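## Task

Put a blank in every vise station and clamp it by pushing that station's valve knob in (pulling the knob out unclamps). Next set the selector to JOB, let the amber lamp on the cabinet top go dark, and then enter exactly these keys in this order, once each and nothing else: 53, 35, 45, 43, 55, 54, 33, 44, 34. Only the key the machine registers matters, and it may differ from the one physically pressed. The machine begins in TEACH mode, where presses are not counted; in TEACH a press lights the registered key (its name is printed beneath it), but only when all four stations are empty. At the end no blank may extend beyond either end of its station's moving jaw, and nothing may count as done if it stays in place only because the robot holds it.

## Robot and tools

Robot: one six-joint arm with a two-finger gripper. Joints from base outward: waist, shoulder, elbow, forearm roll, wrist pitch, wrist roll. The fingers point along the gripper's own +z axis and close along its y axis. The reported end_effector_position sits between the finger pads when closed, roughly 2 cm short of the fingertips; closing pushes the tips about 10 mm further along +z. Loose objects may occasionally be nudged by an outside disturbance.

Frame: all poses are in the scene frame. Origin is on the table surface under the arm base, +z up, +y to the left when facing along +x. Positions in metres, orientation as a quaternion written w first (qw, qx, qy, qz). The base may be slightly tilted, and reported hand position gets less accurate at long reach.

A row is always 8 plain numbers: x, y, z, qw, qx, qy, qz, opening. The first seven are an absolute target pose for the gripper in the scene frame (not an offset). opening runs from -1 (closed) to +1 (fully open, 0.084 m). Always include the quaternion you want to hold; the one in the last result may have drifted. A target more than 0.6 m from the last reported position along any gripper axis gets refused and nothing is sent.

Tools:
- execute_actions: argument actions is a list holding at most one item. Empty list [] just reports the state. {"rows": [[8 numbers], ...], "steps": n} plays up to 15 rows, one per control step (1/30 s), with n at most 15 (default 15); if rows run out, the last row repeats. {"steps": n} alone is a wait of up to 300 steps, counted from the previous result, so reply time eats into it. Optional pictures (true/false) controls whether camera images return.
- move: target is one 8-number row as above; speed is top path speed in m/s, 0.002 to 0.5 (default 0.25), with turning capped at twice that in rad/s. The gripper follows a straight line for 0.5 to 10 s, turning the short way; opening is applied at the start. It does not avoid obstacles and can overshoot speed, especially with the arm nearly straight. Faster contact and aiming deeper past a surface both press harder.
- wait: seconds from 0 to 10; the robot gets no new command.
- zoom_image: camera is cam_high, cam_low or cam_wrist; region is [x0, y0, x1, y1] in pixels of that camera's 672x504 image, origin top-left, at most 504 by 504.
- finished_scene: scene is the number of the current scene (1 or 2).

Control behaviour: each step the commanded pose is clipped to within 70 mm and 16 degrees of the measured pose, then solved by damped inverse kinematics, favouring position over orientation. After an action ends the arm continues only to the last clipped pose, so far targets need follow-up commands; check the reported pose. The simulation keeps running while you think and write.

Result lines: the state line gives end_effector_position, end_effector_quat_wxyz, linear and angular velocities, and grip_measured (finger opening on the command scale). "pose unreachable" means the clearance check (which treats the mount under the base as arm) altered or blocked a command; HELD flags the steps where this happened. "Hand target" shows the pose the controller is driving toward. A move adds a "move:" line: done (settled near target), or e.g. off_target, moving, held, fault, plus distance to target; limits=paced means the pose was clipped, limits=held means some steps were blocked, after which motion can jump faster than speed.

Gripping: to hold something, command an opening well below grip_measured; lower squeezes harder, up to about 24 N per pad for items up to about 6 cm wide. Sending back the measured value still grips lightly. Fast closing can hit hard enough to pop the fingers open.

Hazards: if contact torque hits a joint's load limit (waist 45.5, shoulder 45.5, elbow 27.3, forearm roll 27.3, wrist pitch 18.2, wrist roll 18.2 N m, held weight included) the arm backs off, pauses 10 s and drops the rest of the call. Holding loads heats motors: MOTOR HOT appears from 65 °C, and at 80 °C an OVER-TEMPERATURE FAULT brakes the arm until cool. Never push or knock objects off the table; avoid dropping parts, slamming, hard hits and forceful pushes. Approach knobs, keys and the selector slowly.

Cameras: cam_high and cam_low are fixed, cam_wrist rides on the hand; calibration figures may be slightly off per scene.

Each tool is called after "Emit:" by a JSON object that holds its "api" and its "payload".

## Session

Emit:
{"api": "execute_actions", "payload": {"actions": []}}

Scene clock: 0.00 s of 9600.00 s.
end_effector_position=(+0.1836, -0.4508, +0.2496) grip_measured=+1.00 end_effector_quat_wxyz=(+0.482, +0.535, +0.400, -0.567) end_effector_velocity=(-0.000, +0.000, +0.000) end_effector_angular_velocity=(-0.001, +0.001, -0.000)
Joint positions: [-0.744  0.413 -0.632 -2.11   1.448 -0.14   0.084]
Joint velocities: [-0.    -0.     0.     0.     0.001 -0.    -0.   ]
Motor temperatures (°C, as the motors report them): [35 35 39 36 36 36]
Hand target: +0.184, -0.451, +0.250; +0.482, +0.535, +0.400, -0.567

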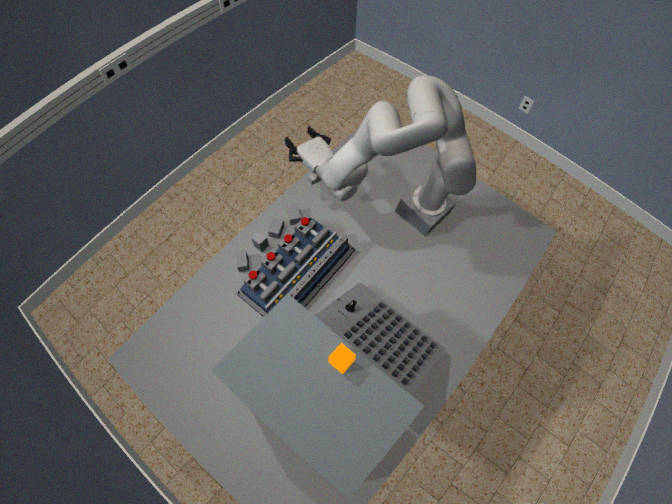

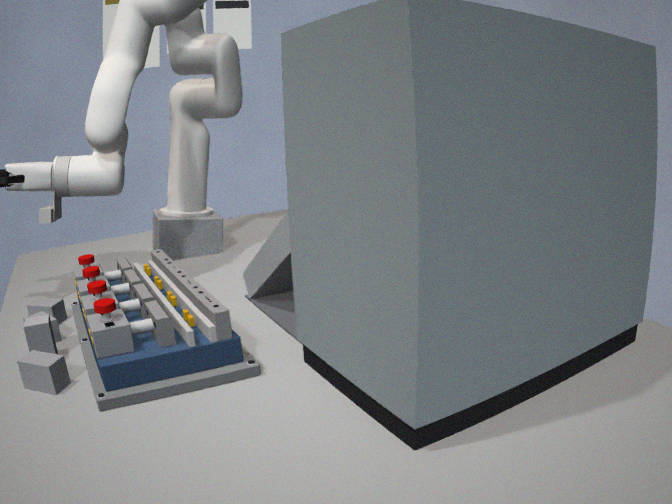

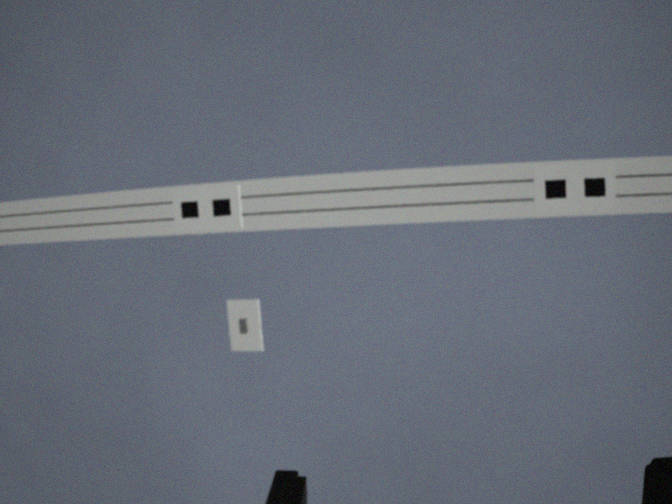

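Emit:
{"api": "zoom_image", "payload": {"camera": "cam_high", "region": [220, 190, 460, 400]}}

Emit:
{"api": "zoom_image", "payload": {"camera": "cam_low", "region": [0, 220, 300, 430]}}

Region (220, 190, 460, 400) of cam_high's 672x504 image, scaled by 2.100, with more detail than that image has; it fills the top 441 rows of this view, and the rest is white.

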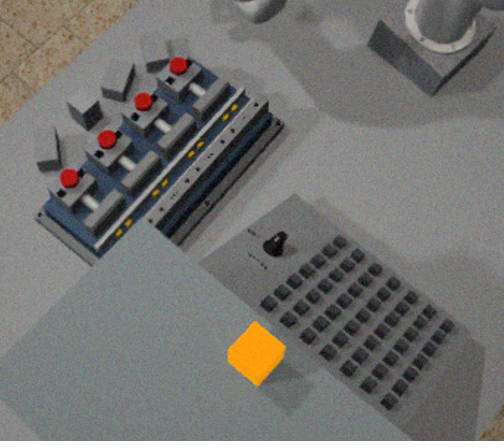

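Region (0, 220, 300, 430) of cam_low's 672x504 image, scaled by 1.680, with more detail than that image has; it fills the top 353 rows of this view, and the rest is white.

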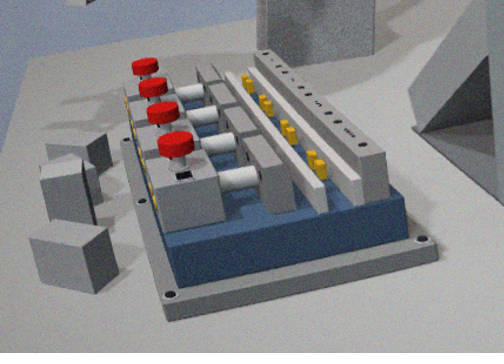

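Emit:
{"api": "move", "payload": {"target": [0.49,-0.335,0.38,0,0.7071,0.7071,0,1]}}

Scene clock: 11.57 s of 9600.00 s.
end_effector_position=(+0.4913, -0.3363, +0.3802) grip_measured=+1.00 end_effector_quat_wxyz=(+0.001, +0.708, +0.707, -0.001) end_effector_velocity=(+0.001, -0.000, +0.001) end_effector_angular_velocity=(+0.011, +0.007, -0.001)
Joint positions: [-0.654  0.59  -2.05   0.096  1.525 -2.262  0.084]
Joint velocities: [-0.001  0.025 -0.045  0.004  0.032  0.002 -0.   ]
Motor temperatures (°C, as the motors report them): [35 35 40 36 36 36]
Hand target: +0.491, -0.336, +0.380; -0.000, +0.708, +0.707, -0.001
Off the commanded pose: 0.002 m, 0 deg.
After step 90, 4.57 s passed at rest.
move: done
camera_calibration (this result's frames):
cam_wrist: T_world_to_cam=[[0.999561, 0.0109742, -0.0275308, -0.439941], [0.0111758, -0.999912, 0.00718242, -0.276489], [-0.0274496, -0.00748695, -0.999595, 0.524106], [0, 0, 0, 1]] pos_world=[0.457224, -0.267713, 0.513768]

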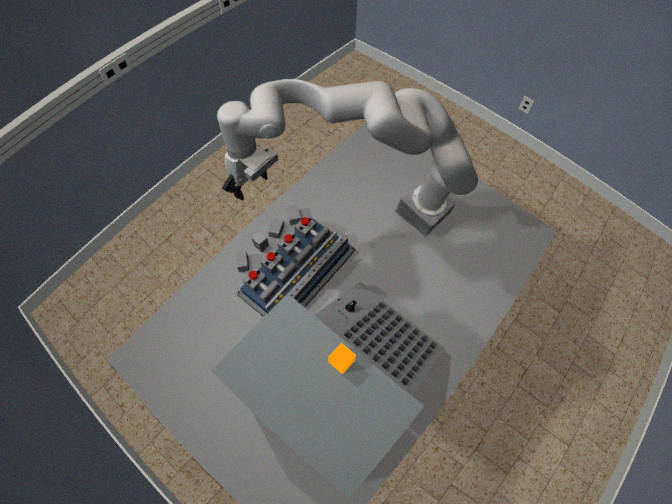

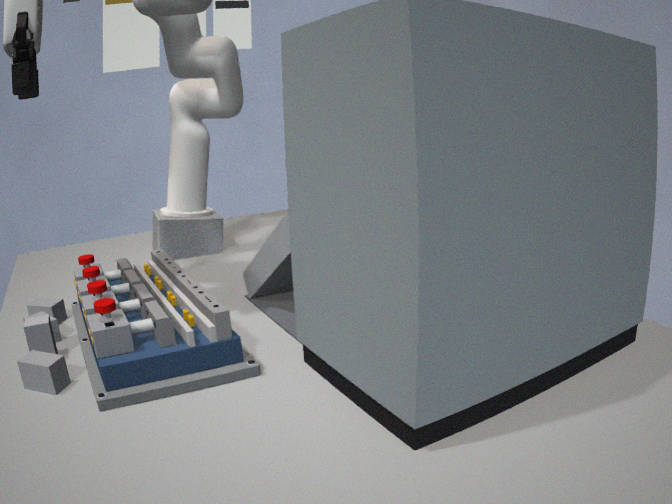

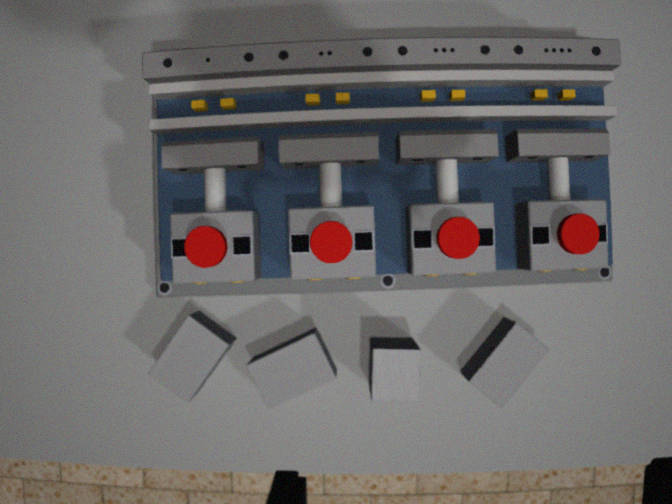

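Emit:
{"api": "move", "payload": {"target": [0.48,0.10,0.42,0,0.7071,0.7071,0,1]}}

Scene clock: 15.33 s of 9600.00 s.
end_effector_position=(+0.4810, +0.0996, +0.4201) grip_measured=+1.00 end_effector_quat_wxyz=(-0.000, +0.707, +0.707, -0.001) end_effector_velocity=(-0.000, +0.003, +0.000) end_effector_angular_velocity=(-0.000, +0.001, +0.001)
Joint positions: [ 0.097 -0.007 -1.471  0.116  1.461 -1.516  0.084]
Joint velocities: [ 0.006  0.001 -0.003 -0.     0.003  0.005 -0.   ]
Motor temperatures (°C, as the motors report them): [35 36 40 36 36 36]
Hand target: +0.481, +0.100, +0.420; -0.000, +0.707, +0.707, -0.001
Off the commanded pose: 0.001 m, 0 deg.
move: done
camera_calibration (this result's frames):
cam_wrist: T_world_to_cam=[[0.999512, 0.0120427, -0.0288357, -0.432864], [0.0122218, -0.999907, 0.00604361, 0.159137], [-0.0287602, -0.00639308, -0.999566, 0.567398], [0, 0, 0, 1]] pos_world=[0.447027, 0.167962, 0.553708]

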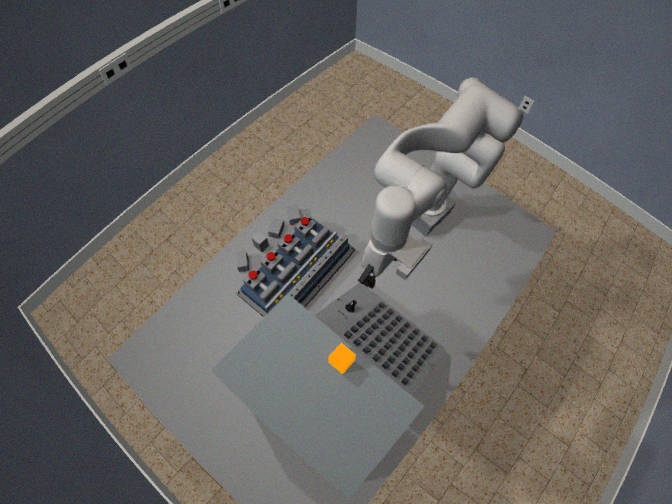

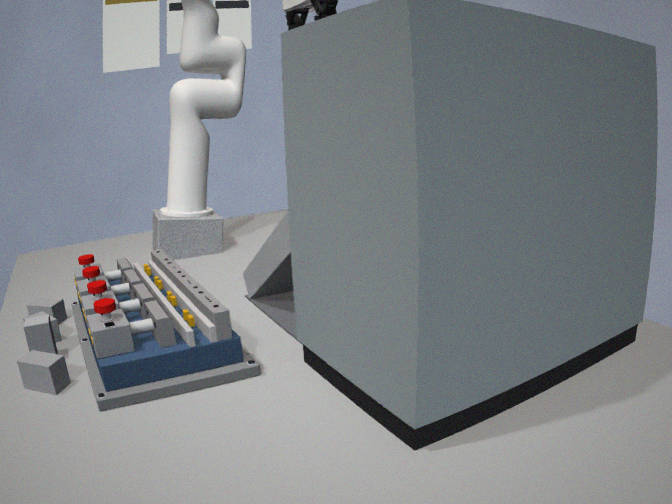

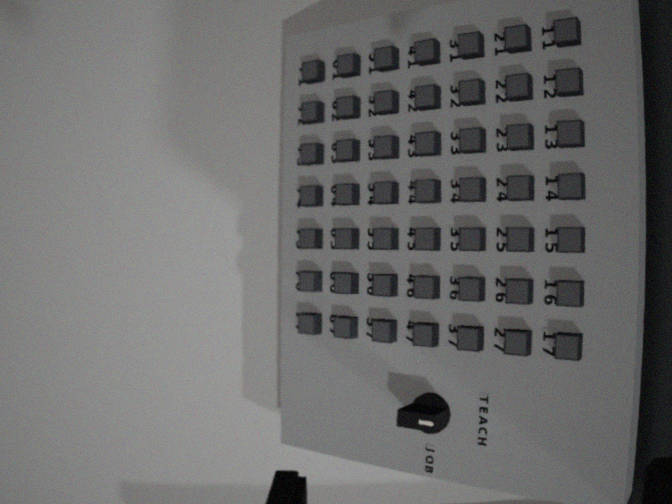

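Emit:
{"api": "move", "payload": {"target": [0.48,0.18,0.42,0,0.7071,0.7071,0,1]}}

Scene clock: 20.70 s of 9600.00 s.
end_effector_position=(+0.4802, +0.1795, +0.4200) grip_measured=+1.00 end_effector_quat_wxyz=(+0.000, +0.707, +0.707, -0.000) end_effector_velocity=(+0.000, +0.003, +0.000) end_effector_angular_velocity=(-0.000, -0.001, +0.001)
Joint positions: [ 0.261  0.035 -1.542  0.112  1.47  -1.351  0.084]
Joint velocities: [ 0.006  0.004 -0.005 -0.001  0.001  0.006 -0.   ]
Motor temperatures (°C, as the motors report them): [35 36 41 36 36 36]
Hand target: +0.480, +0.180, +0.420; +0.000, +0.707, +0.707, -0.000
Off the commanded pose: 0.001 m, 0 deg.
After step 90, 1.43 s passed at rest.
move: done
camera_calibration (this result's frames):
cam_wrist: T_world_to_cam=[[0.99955, 0.0123303, -0.0273292, -0.433779], [0.0124761, -0.999909, 0.00517344, 0.239357], [-0.0272629, -0.00551208, -0.999613, 0.566982], [0, 0, 0, 1]] pos_world=[0.446055, 0.247809, 0.553669]

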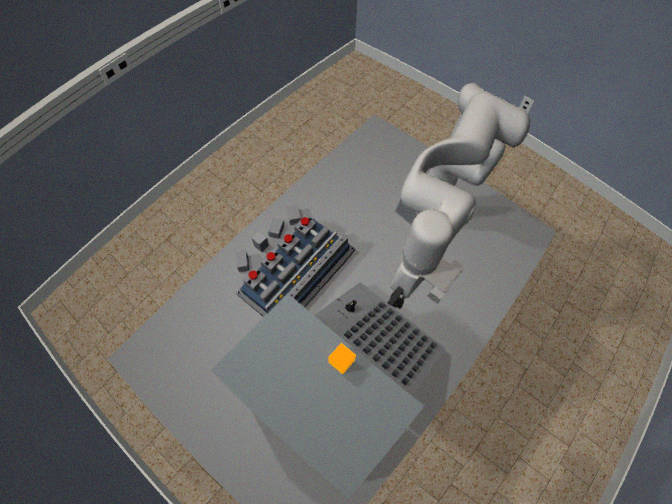

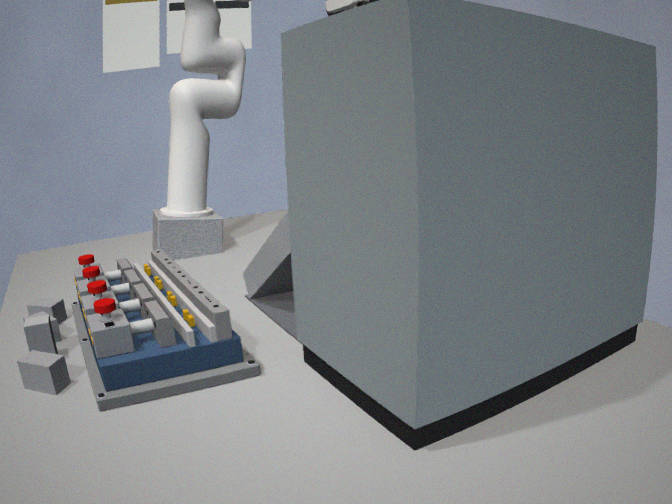

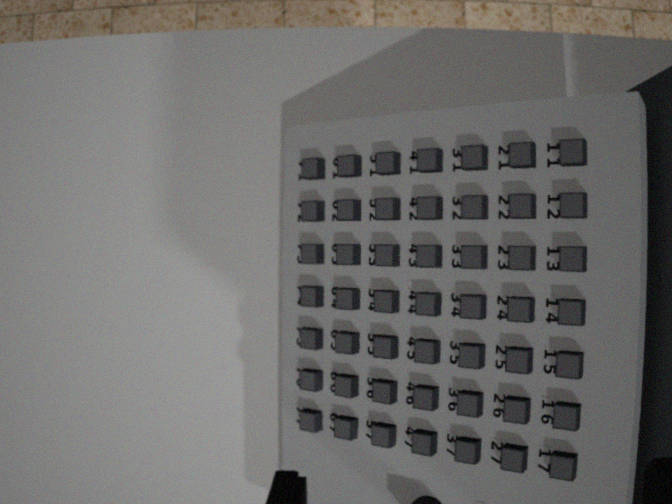

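Emit:
{"api": "move", "payload": {"target": [0.47,0.209,0.18,0.153,0.6903,0.6903,0.153,-1]}}

Emit:
{"api": "move", "payload": {"target": [0.4867,0.209,0.141,0.153,0.6903,0.6903,0.153,-1], "speed": 0.05}}

Scene clock: 27.67 s of 9600.00 s.
end_effector_position=(+0.4694, +0.2085, +0.1805) grip_measured=-1.00 end_effector_quat_wxyz=(+0.152, +0.690, +0.691, +0.153) end_effector_velocity=(-0.000, -0.000, -0.002) end_effector_angular_velocity=(-0.013, -0.013, -0.009)
Joint positions: [ 0.409  0.046 -0.677 -0.325  0.183 -0.861  0.   ]
Joint velocities: [-0.006  0.005 -0.001 -0.104 -0.004  0.1    0.   ]
Motor temperatures (°C, as the motors report them): [35 36 41 36 36 36]
Hand target: +0.469, +0.208, +0.180; +0.153, +0.691, +0.690, +0.153
Off the commanded pose: 0.001 m, 0 deg.
After step 90, 2.20 s passed at rest.
move: done
camera_calibration (this result's frames):
cam_wrist: T_world_to_cam=[[0.918027, 0.0123523, 0.396326, -0.468108], [0.010288, -0.99992, 0.00733399, 0.270342], [0.396385, -0.00265539, -0.918081, 0.113215], [0, 0, 0, 1]] pos_world=[0.382078, 0.276404, 0.287481]

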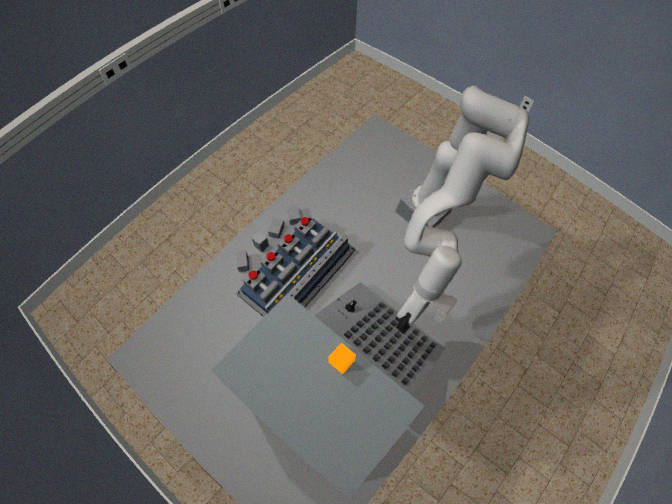

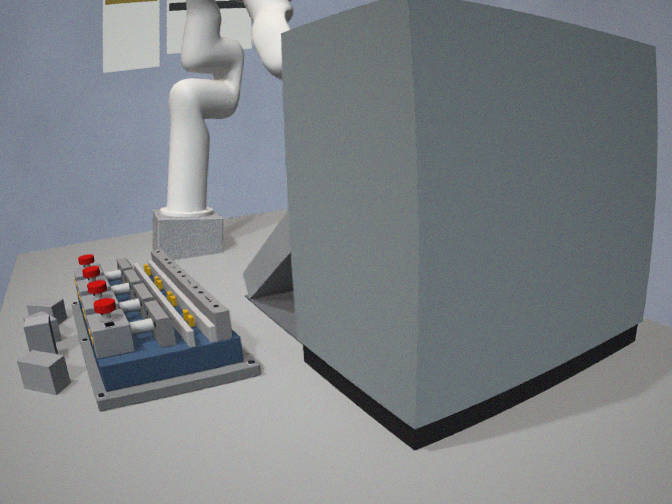

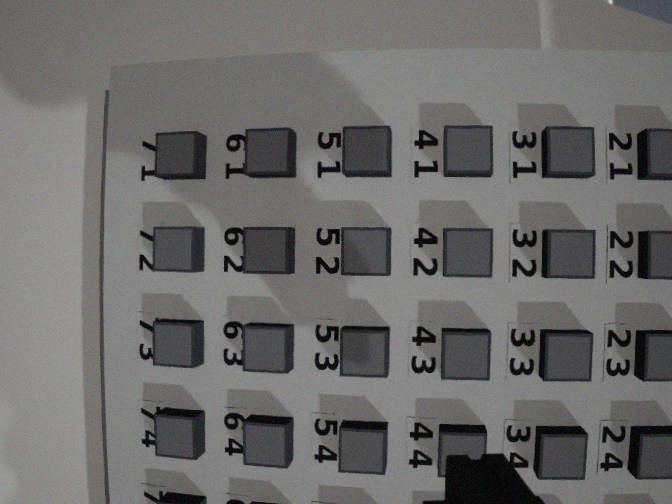

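Scene clock: 28.90 s of 9600.00 s.
end_effector_position=(+0.4866, +0.2090, +0.1415) grip_measured=-1.00 end_effector_quat_wxyz=(+0.153, +0.690, +0.690, +0.153) end_effector_velocity=(+0.001, -0.000, -0.002) end_effector_angular_velocity=(-0.003, -0.003, -0.002)
Joint positions: [ 0.377  0.203 -0.746 -0.498  0.096 -0.714  0.   ]
Joint velocities: [-0.005  0.009 -0.007 -0.044 -0.003  0.04   0.   ]
Motor temperatures (°C, as the motors report them): [35 36 41 36 36 36]
Hand target: +0.487, +0.209, +0.141; +0.153, +0.690, +0.690, +0.153
Off the commanded pose: 0.000 m, 0 deg.
move: done
camera_calibration (this result's frames):
cam_wrist: T_world_to_cam=[[0.917616, 0.0125987, 0.397269, -0.46837], [0.00980654, -0.999911, 0.00905928, 0.270964], [0.397348, -0.0044171, -0.917657, 0.0704386], [0, 0, 0, 1]] pos_world=[0.399137, 0.277152, 0.248253]

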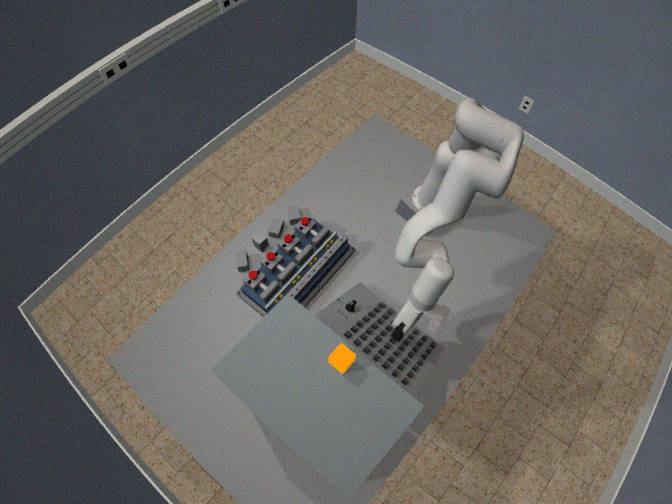

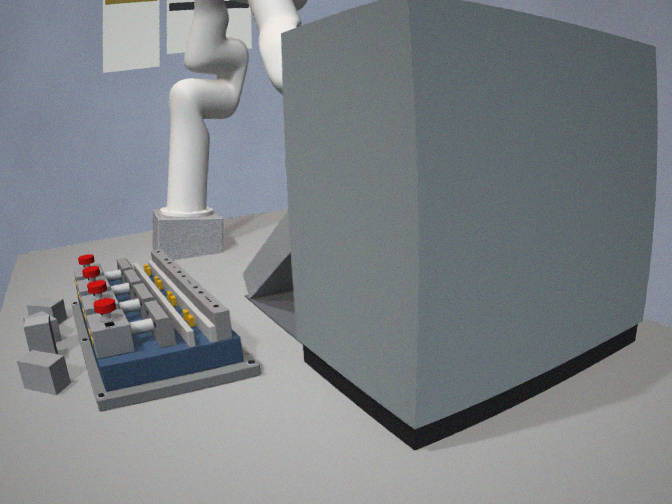

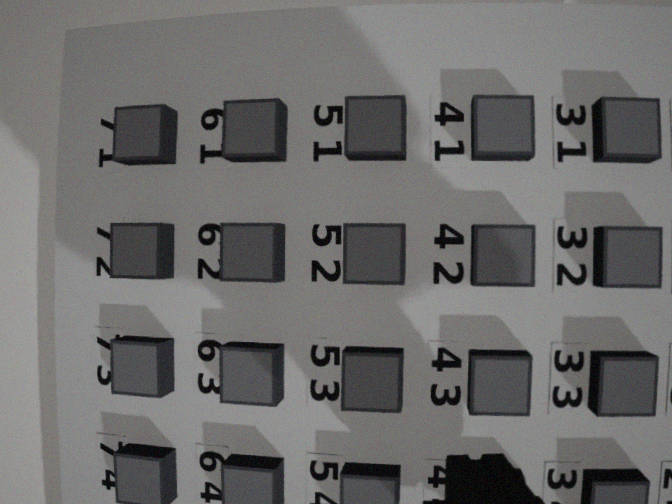

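Emit:
{"api": "move", "payload": {"target": [0.4975,0.209,0.132,0.153,0.6903,0.6903,0.153,-1], "speed": 0.02}}

Scene clock: 33.23 s of 9600.00 s.
end_effector_position=(+0.4945, +0.2093, +0.1355) grip_measured=-1.00 end_effector_quat_wxyz=(+0.154, +0.689, +0.691, +0.154) end_effector_velocity=(+0.000, -0.001, +0.000) end_effector_angular_velocity=(+0.008, -0.006, -0.001)
Joint positions: [ 0.369  0.239 -0.776 -0.525  0.087 -0.697  0.   ]
Joint velocities: [-0.006 -0.     0.006 -0.007 -0.015  0.006  0.   ]
Motor temperatures (°C, as the motors report them): [35 36 41 36 36 36]
Hand target: +0.497, +0.209, +0.132; +0.153, +0.690, +0.690, +0.153
Off the commanded pose: 0.005 m, 0 deg.
After step 90, 0.40 s passed at rest.
move: off_target
camera_calibration (this result's frames):
cam_wrist: T_world_to_cam=[[0.916576, 0.0150568, 0.399577, -0.473644], [0.0118776, -0.999875, 0.0104316, 0.27002], [0.399684, -0.00481531, -0.91664, 0.0606432], [0, 0, 0, 1]] pos_world=[0.406686, 0.27741, 0.242029]

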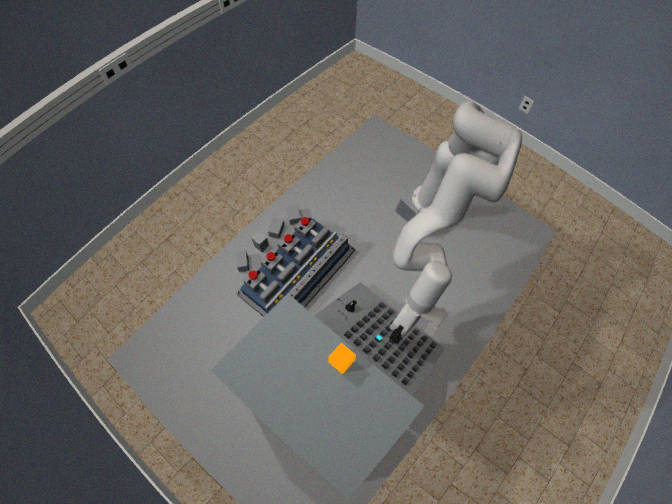

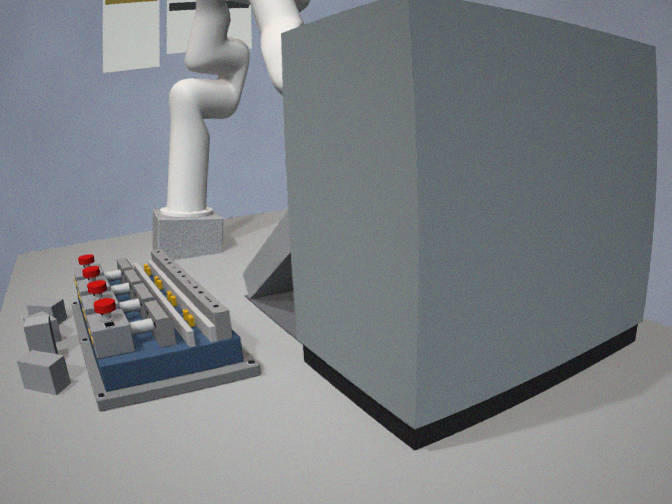

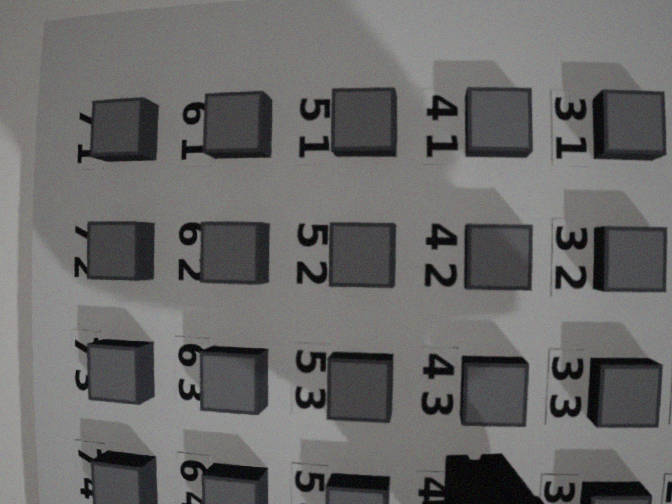

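Emit:
{"api": "zoom_image", "payload": {"camera": "cam_high", "region": [320, 280, 460, 400]}}

Region (320, 280, 460, 400) of cam_high's 672x504 image, scaled by 3.600, with more detail than that image has; it fills the top 432 rows of this view, and the rest is white.

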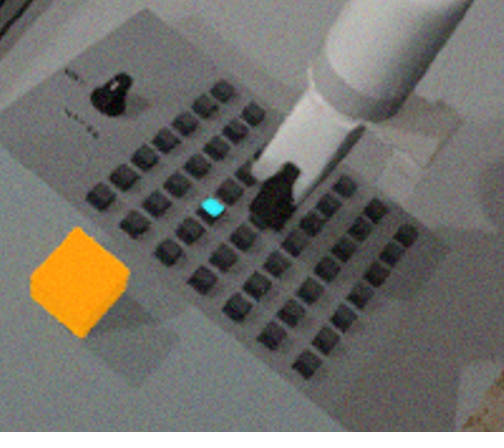

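Emit:
{"api": "move", "payload": {"target": [0.489,0.209,0.150,0.153,0.6903,0.6903,0.153,-1], "speed": 0.08}}

Emit:
{"api": "move", "payload": {"target": [0.4573,0.209,0.136,0.153,0.6903,0.6903,0.153,-1], "speed": 0.08}}

Emit:
{"api": "move", "payload": {"target": [0.4658,0.209,0.118,0.153,0.6903,0.6903,0.153,-1], "speed": 0.03}}

Emit:
{"api": "zoom_image", "payload": {"camera": "cam_high", "region": [320, 280, 460, 400]}}

Scene clock: 39.37 s of 9600.00 s.
end_effector_position=(+0.4891, +0.2088, +0.1496) grip_measured=-1.00 end_effector_quat_wxyz=(+0.153, +0.690, +0.690, +0.153) end_effector_velocity=(-0.001, +0.001, +0.002) end_effector_angular_velocity=(+0.001, +0.001, +0.003)
Joint positions: [ 0.382  0.184 -0.749 -0.44   0.117 -0.767  0.   ]
Joint velocities: [ 0.005 -0.008  0.004  0.021  0.004 -0.019  0.   ]
Motor temperatures (°C, as the motors report them): [35 36 43 36 37 36]
Hand target: +0.489, +0.209, +0.150; +0.153, +0.690, +0.690, +0.153
Off the commanded pose: 0.000 m, 0 deg.
After step 90, 2.30 s passed at rest.
move: done
camera_calibration (this result's frames):
cam_wrist: T_world_to_cam=[[0.917432, 0.0122665, 0.397703, -0.473897], [0.00899605, -0.999909, 0.0100882, 0.27087], [0.39779, -0.00567748, -0.917459, 0.0769512], [0, 0, 0, 1]] pos_world=[0.401721, 0.277095, 0.256337]

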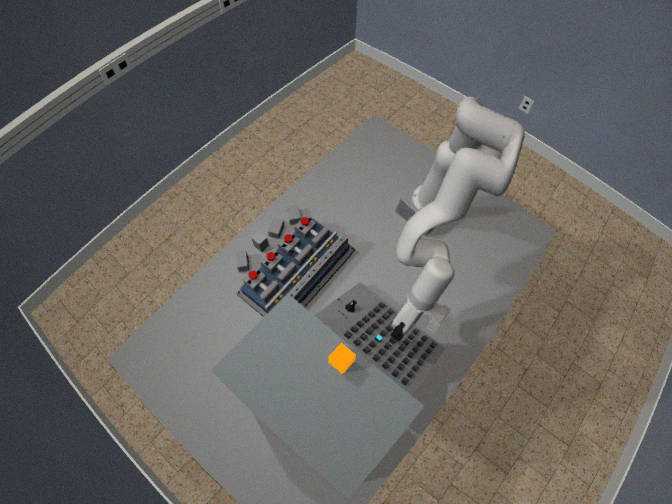

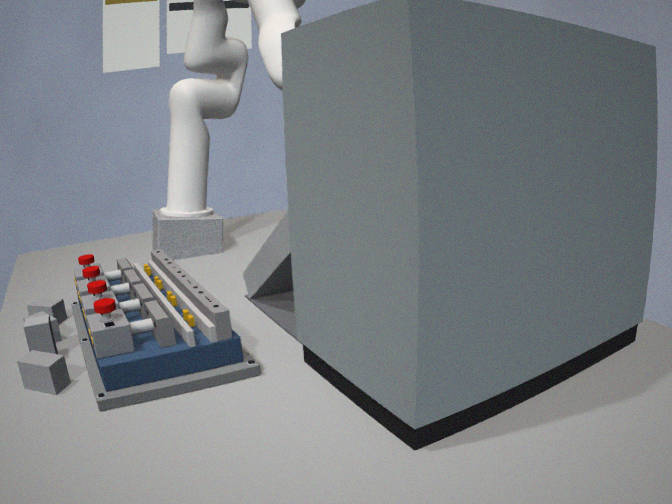

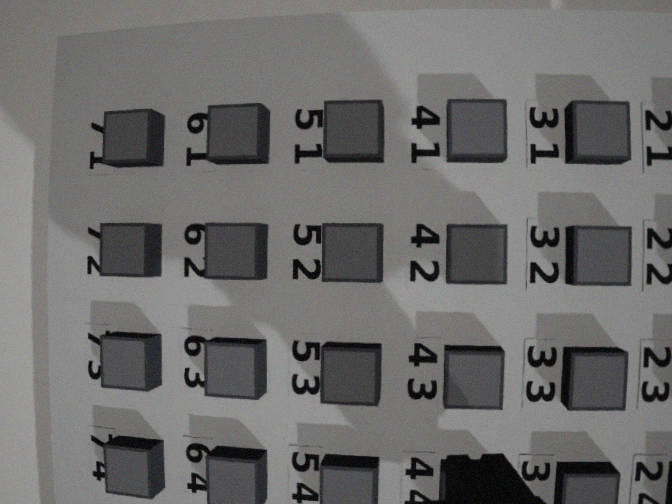

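Scene clock: 40.20 s of 9600.00 s.
end_effector_position=(+0.4577, +0.2092, +0.1364) grip_measured=-1.00 end_effector_quat_wxyz=(+0.151, +0.690, +0.691, +0.153) end_effector_velocity=(-0.003, -0.000, -0.002) end_effector_angular_velocity=(-0.008, -0.015, -0.005)
Joint positions: [ 0.377  0.153 -0.667 -0.652  0.072 -0.56   0.   ]
Joint velocities: [-0.014  0.    -0.002 -0.169 -0.002  0.157  0.   ]
Motor temperatures (°C, as the motors report them): [35 36 43 36 37 36]
Hand target: +0.457, +0.209, +0.136; +0.152, +0.690, +0.691, +0.153
Off the commanded pose: 0.001 m, 0 deg.
move: done
camera_calibration (this result's frames):
cam_wrist: T_world_to_cam=[[0.918726, 0.0128559, 0.394685, -0.440077], [0.0105224, -0.999912, 0.00807612, 0.271221], [0.394754, -0.00326671, -0.918781, 0.0783329], [0, 0, 0, 1]] pos_world=[0.370534, 0.277111, 0.243472]

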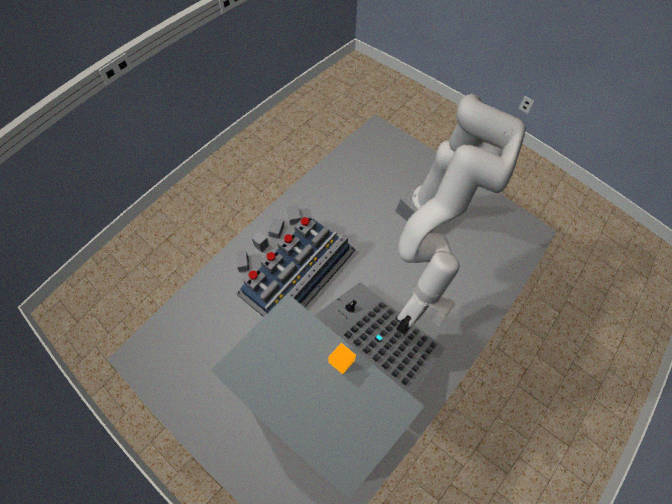

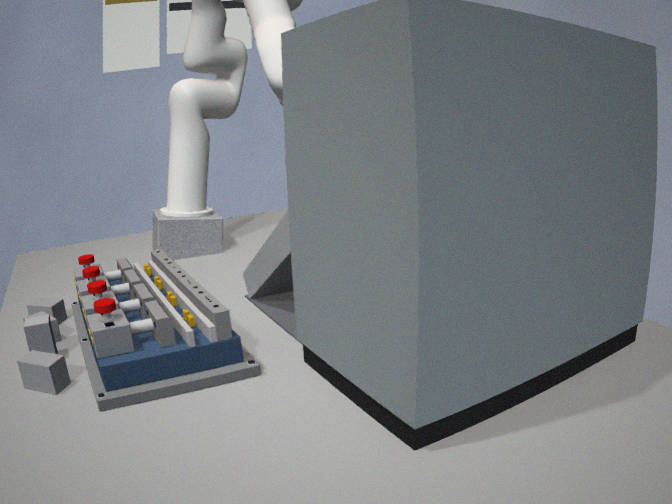

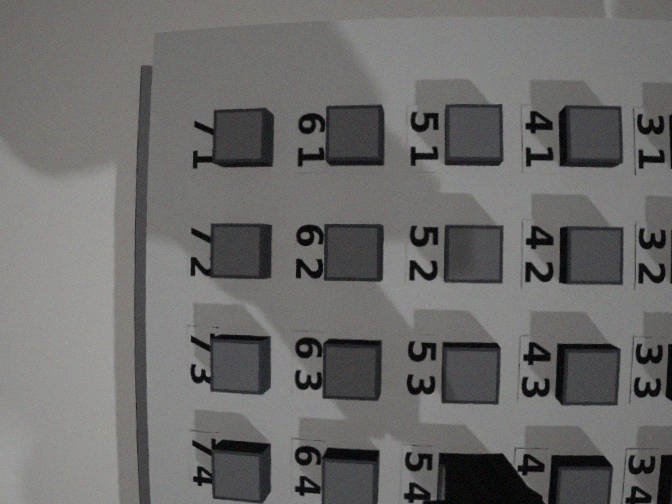

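Scene clock: 41.17 s of 9600.00 s.
end_effector_position=(+0.4656, +0.2091, +0.1192) grip_measured=-1.00 end_effector_quat_wxyz=(+0.152, +0.690, +0.691, +0.153) end_effector_velocity=(+0.001, +0.001, -0.001) end_effector_angular_velocity=(-0.001, -0.011, -0.000)
Joint positions: [ 0.351  0.23  -0.721 -0.825  0.046 -0.409  0.   ]
Joint velocities: [-0.009  0.009 -0.013 -0.101 -0.004  0.092  0.   ]
Motor temperatures (°C, as the motors report them): [35 36 43 36 37 36]
Hand target: +0.466, +0.209, +0.118; +0.153, +0.690, +0.690, +0.153
Off the commanded pose: 0.001 m, 0 deg.
move: done
camera_calibration (this result's frames):
cam_wrist: T_world_to_cam=[[0.917666, 0.0127485, 0.397148, -0.440387], [0.0100642, -0.99991, 0.0088425, 0.27133], [0.397225, -0.00411748, -0.917712, 0.0583667], [0, 0, 0, 1]] pos_world=[0.378213, 0.27716, 0.226063]

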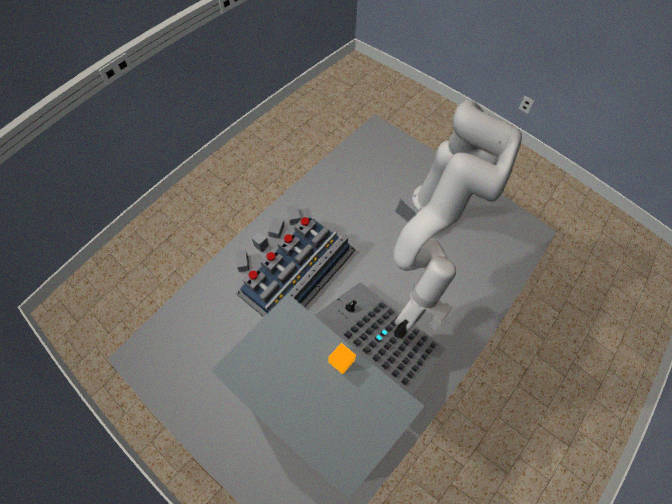

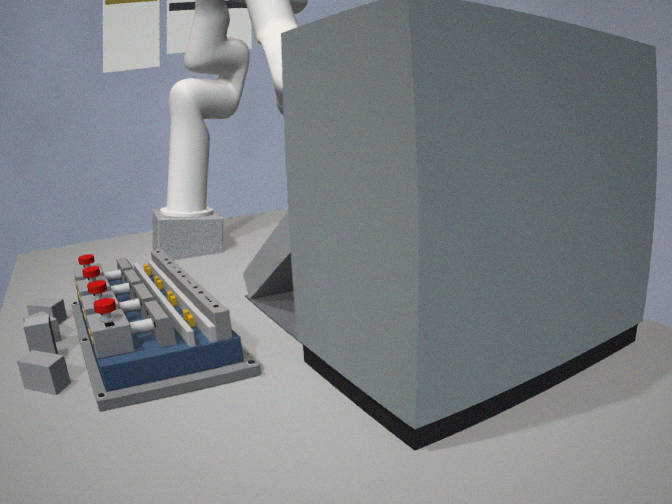

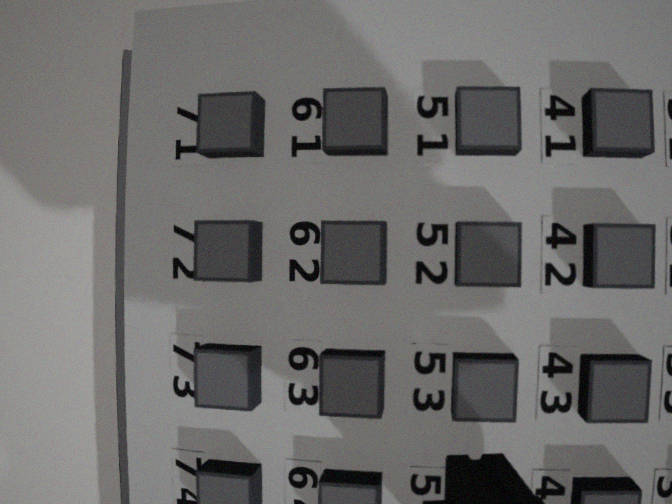

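Region (320, 280, 460, 400) of cam_high's 672x504 image, scaled by 3.600, with more detail than that image has; it fills the top 432 rows of this view, and the rest is white.

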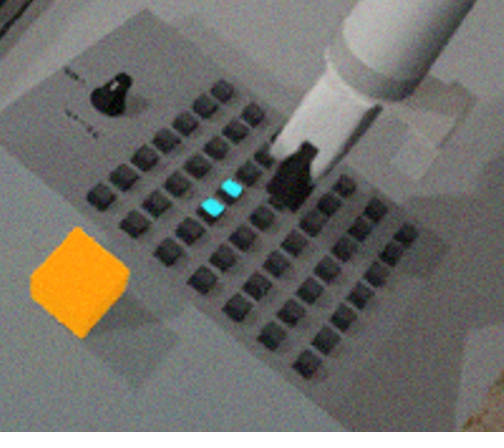

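Emit:
{"api": "move", "payload": {"target": [0.45,0.23,0.16,0.0616,0.7044,0.7044,0.0616,-1], "speed": 0.08}}

Emit:
{"api": "move", "payload": {"target": [0.434,0.279,0.130,0.0616,0.7044,0.7044,0.0616,-1], "speed": 0.08}}

Scene clock: 46.13 s of 9600.00 s.
end_effector_position=(+0.4502, +0.2297, +0.1596) grip_measured=-1.00 end_effector_quat_wxyz=(+0.063, +0.704, +0.704, +0.062) end_effector_velocity=(-0.001, -0.000, +0.001) end_effector_angular_velocity=(-0.002, +0.016, +0.000)
Joint positions: [ 0.481  0.126 -0.838  0.045  0.494 -1.148  0.   ]
Joint velocities: [-0.001  0.001 -0.01   0.01   0.024 -0.01   0.   ]
Motor temperatures (°C, as the motors report them): [35 36 42 36 37 36]
Hand target: +0.450, +0.230, +0.160; +0.062, +0.705, +0.704, +0.061
Off the commanded pose: 0.001 m, 0 deg.
move: done
camera_calibration (this result's frames):
cam_wrist: T_world_to_cam=[[0.988885, 0.0123632, 0.148166, -0.434786], [0.0112081, -0.9999, 0.00862848, 0.291269], [0.148258, -0.00687192, -0.988925, 0.225708], [0, 0, 0, 1]] pos_world=[0.393226, 0.298166, 0.285116]

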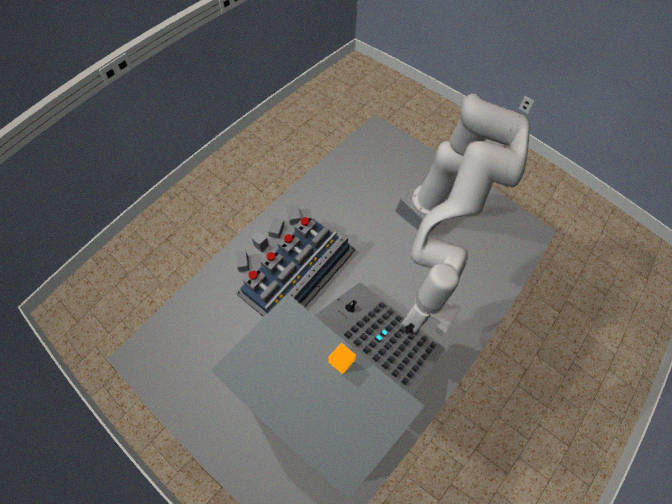

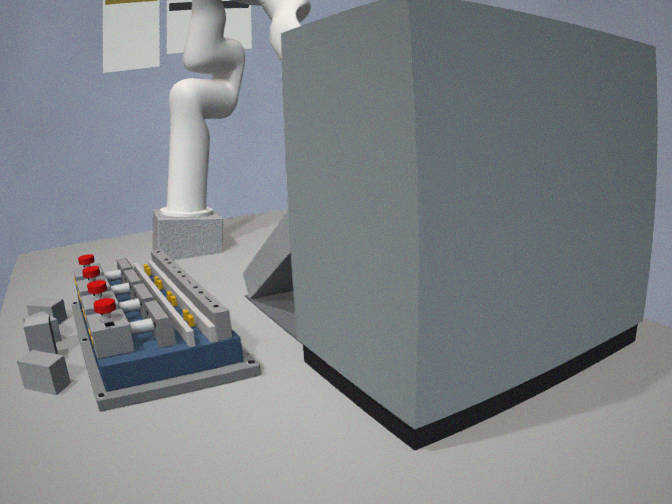

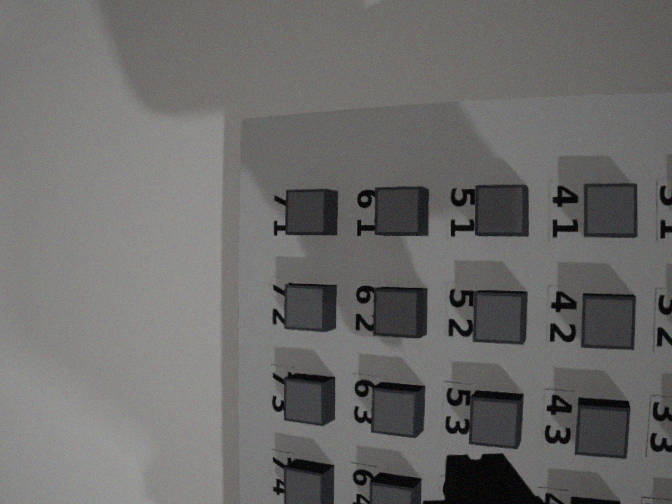

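Scene clock: 47.30 s of 9600.00 s.
end_effector_position=(+0.4343, +0.2787, +0.1303) grip_measured=-1.00 end_effector_quat_wxyz=(+0.062, +0.704, +0.704, +0.062) end_effector_velocity=(-0.001, +0.002, -0.002) end_effector_angular_velocity=(-0.001, +0.000, -0.000)
Joint positions: [ 0.591  0.211 -0.869 -0.001  0.438 -1.001  0.   ]
Joint velocities: [ 0.004  0.005 -0.002 -0.004 -0.002  0.008  0.   ]
Motor temperatures (°C, as the motors report them): [35 36 42 36 37 36]
Hand target: +0.434, +0.279, +0.130; +0.062, +0.704, +0.704, +0.062
Off the commanded pose: 0.001 m, 0 deg.
move: done
camera_calibration (this result's frames):
cam_wrist: T_world_to_cam=[[0.989078, 0.0124981, 0.146864, -0.415218], [0.0115942, -0.999908, 0.0070087, 0.340695], [0.146938, -0.00522937, -0.989132, 0.199555], [0, 0, 0, 1]] pos_world=[0.37741, 0.346896, 0.255979]

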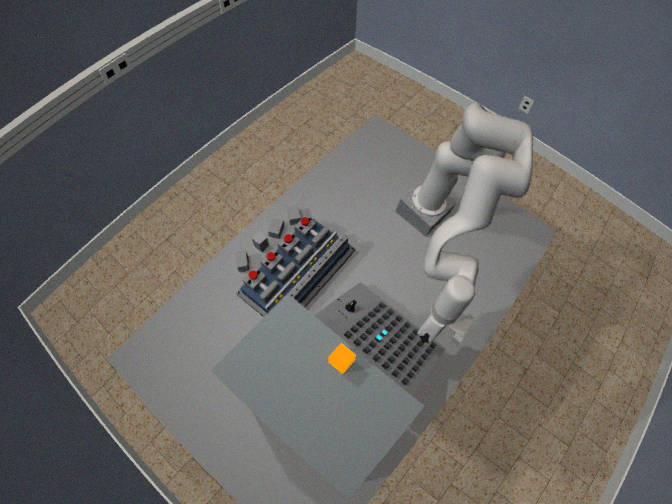

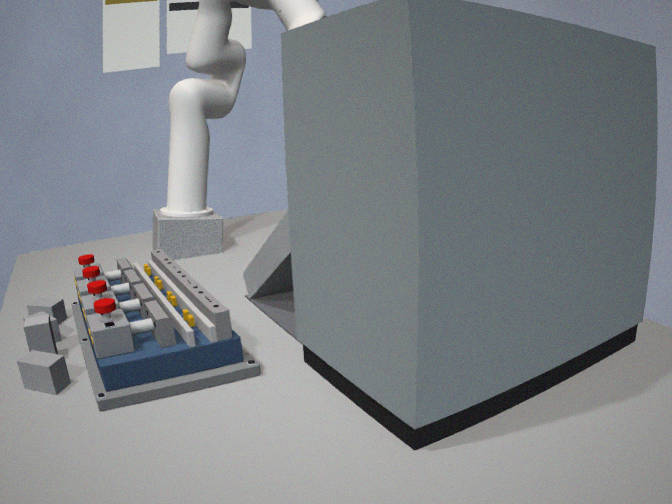

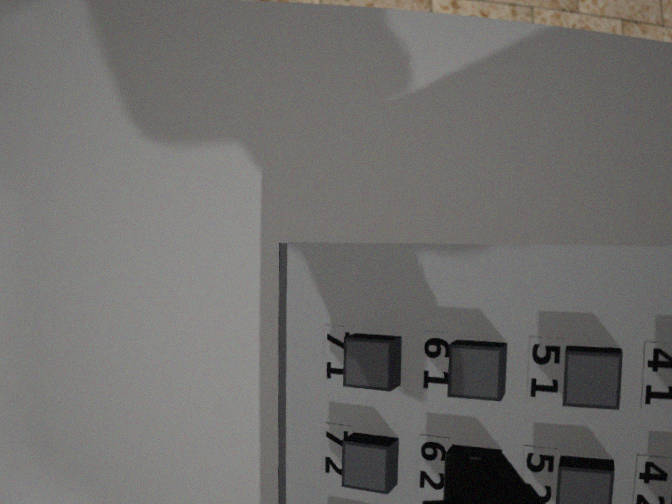

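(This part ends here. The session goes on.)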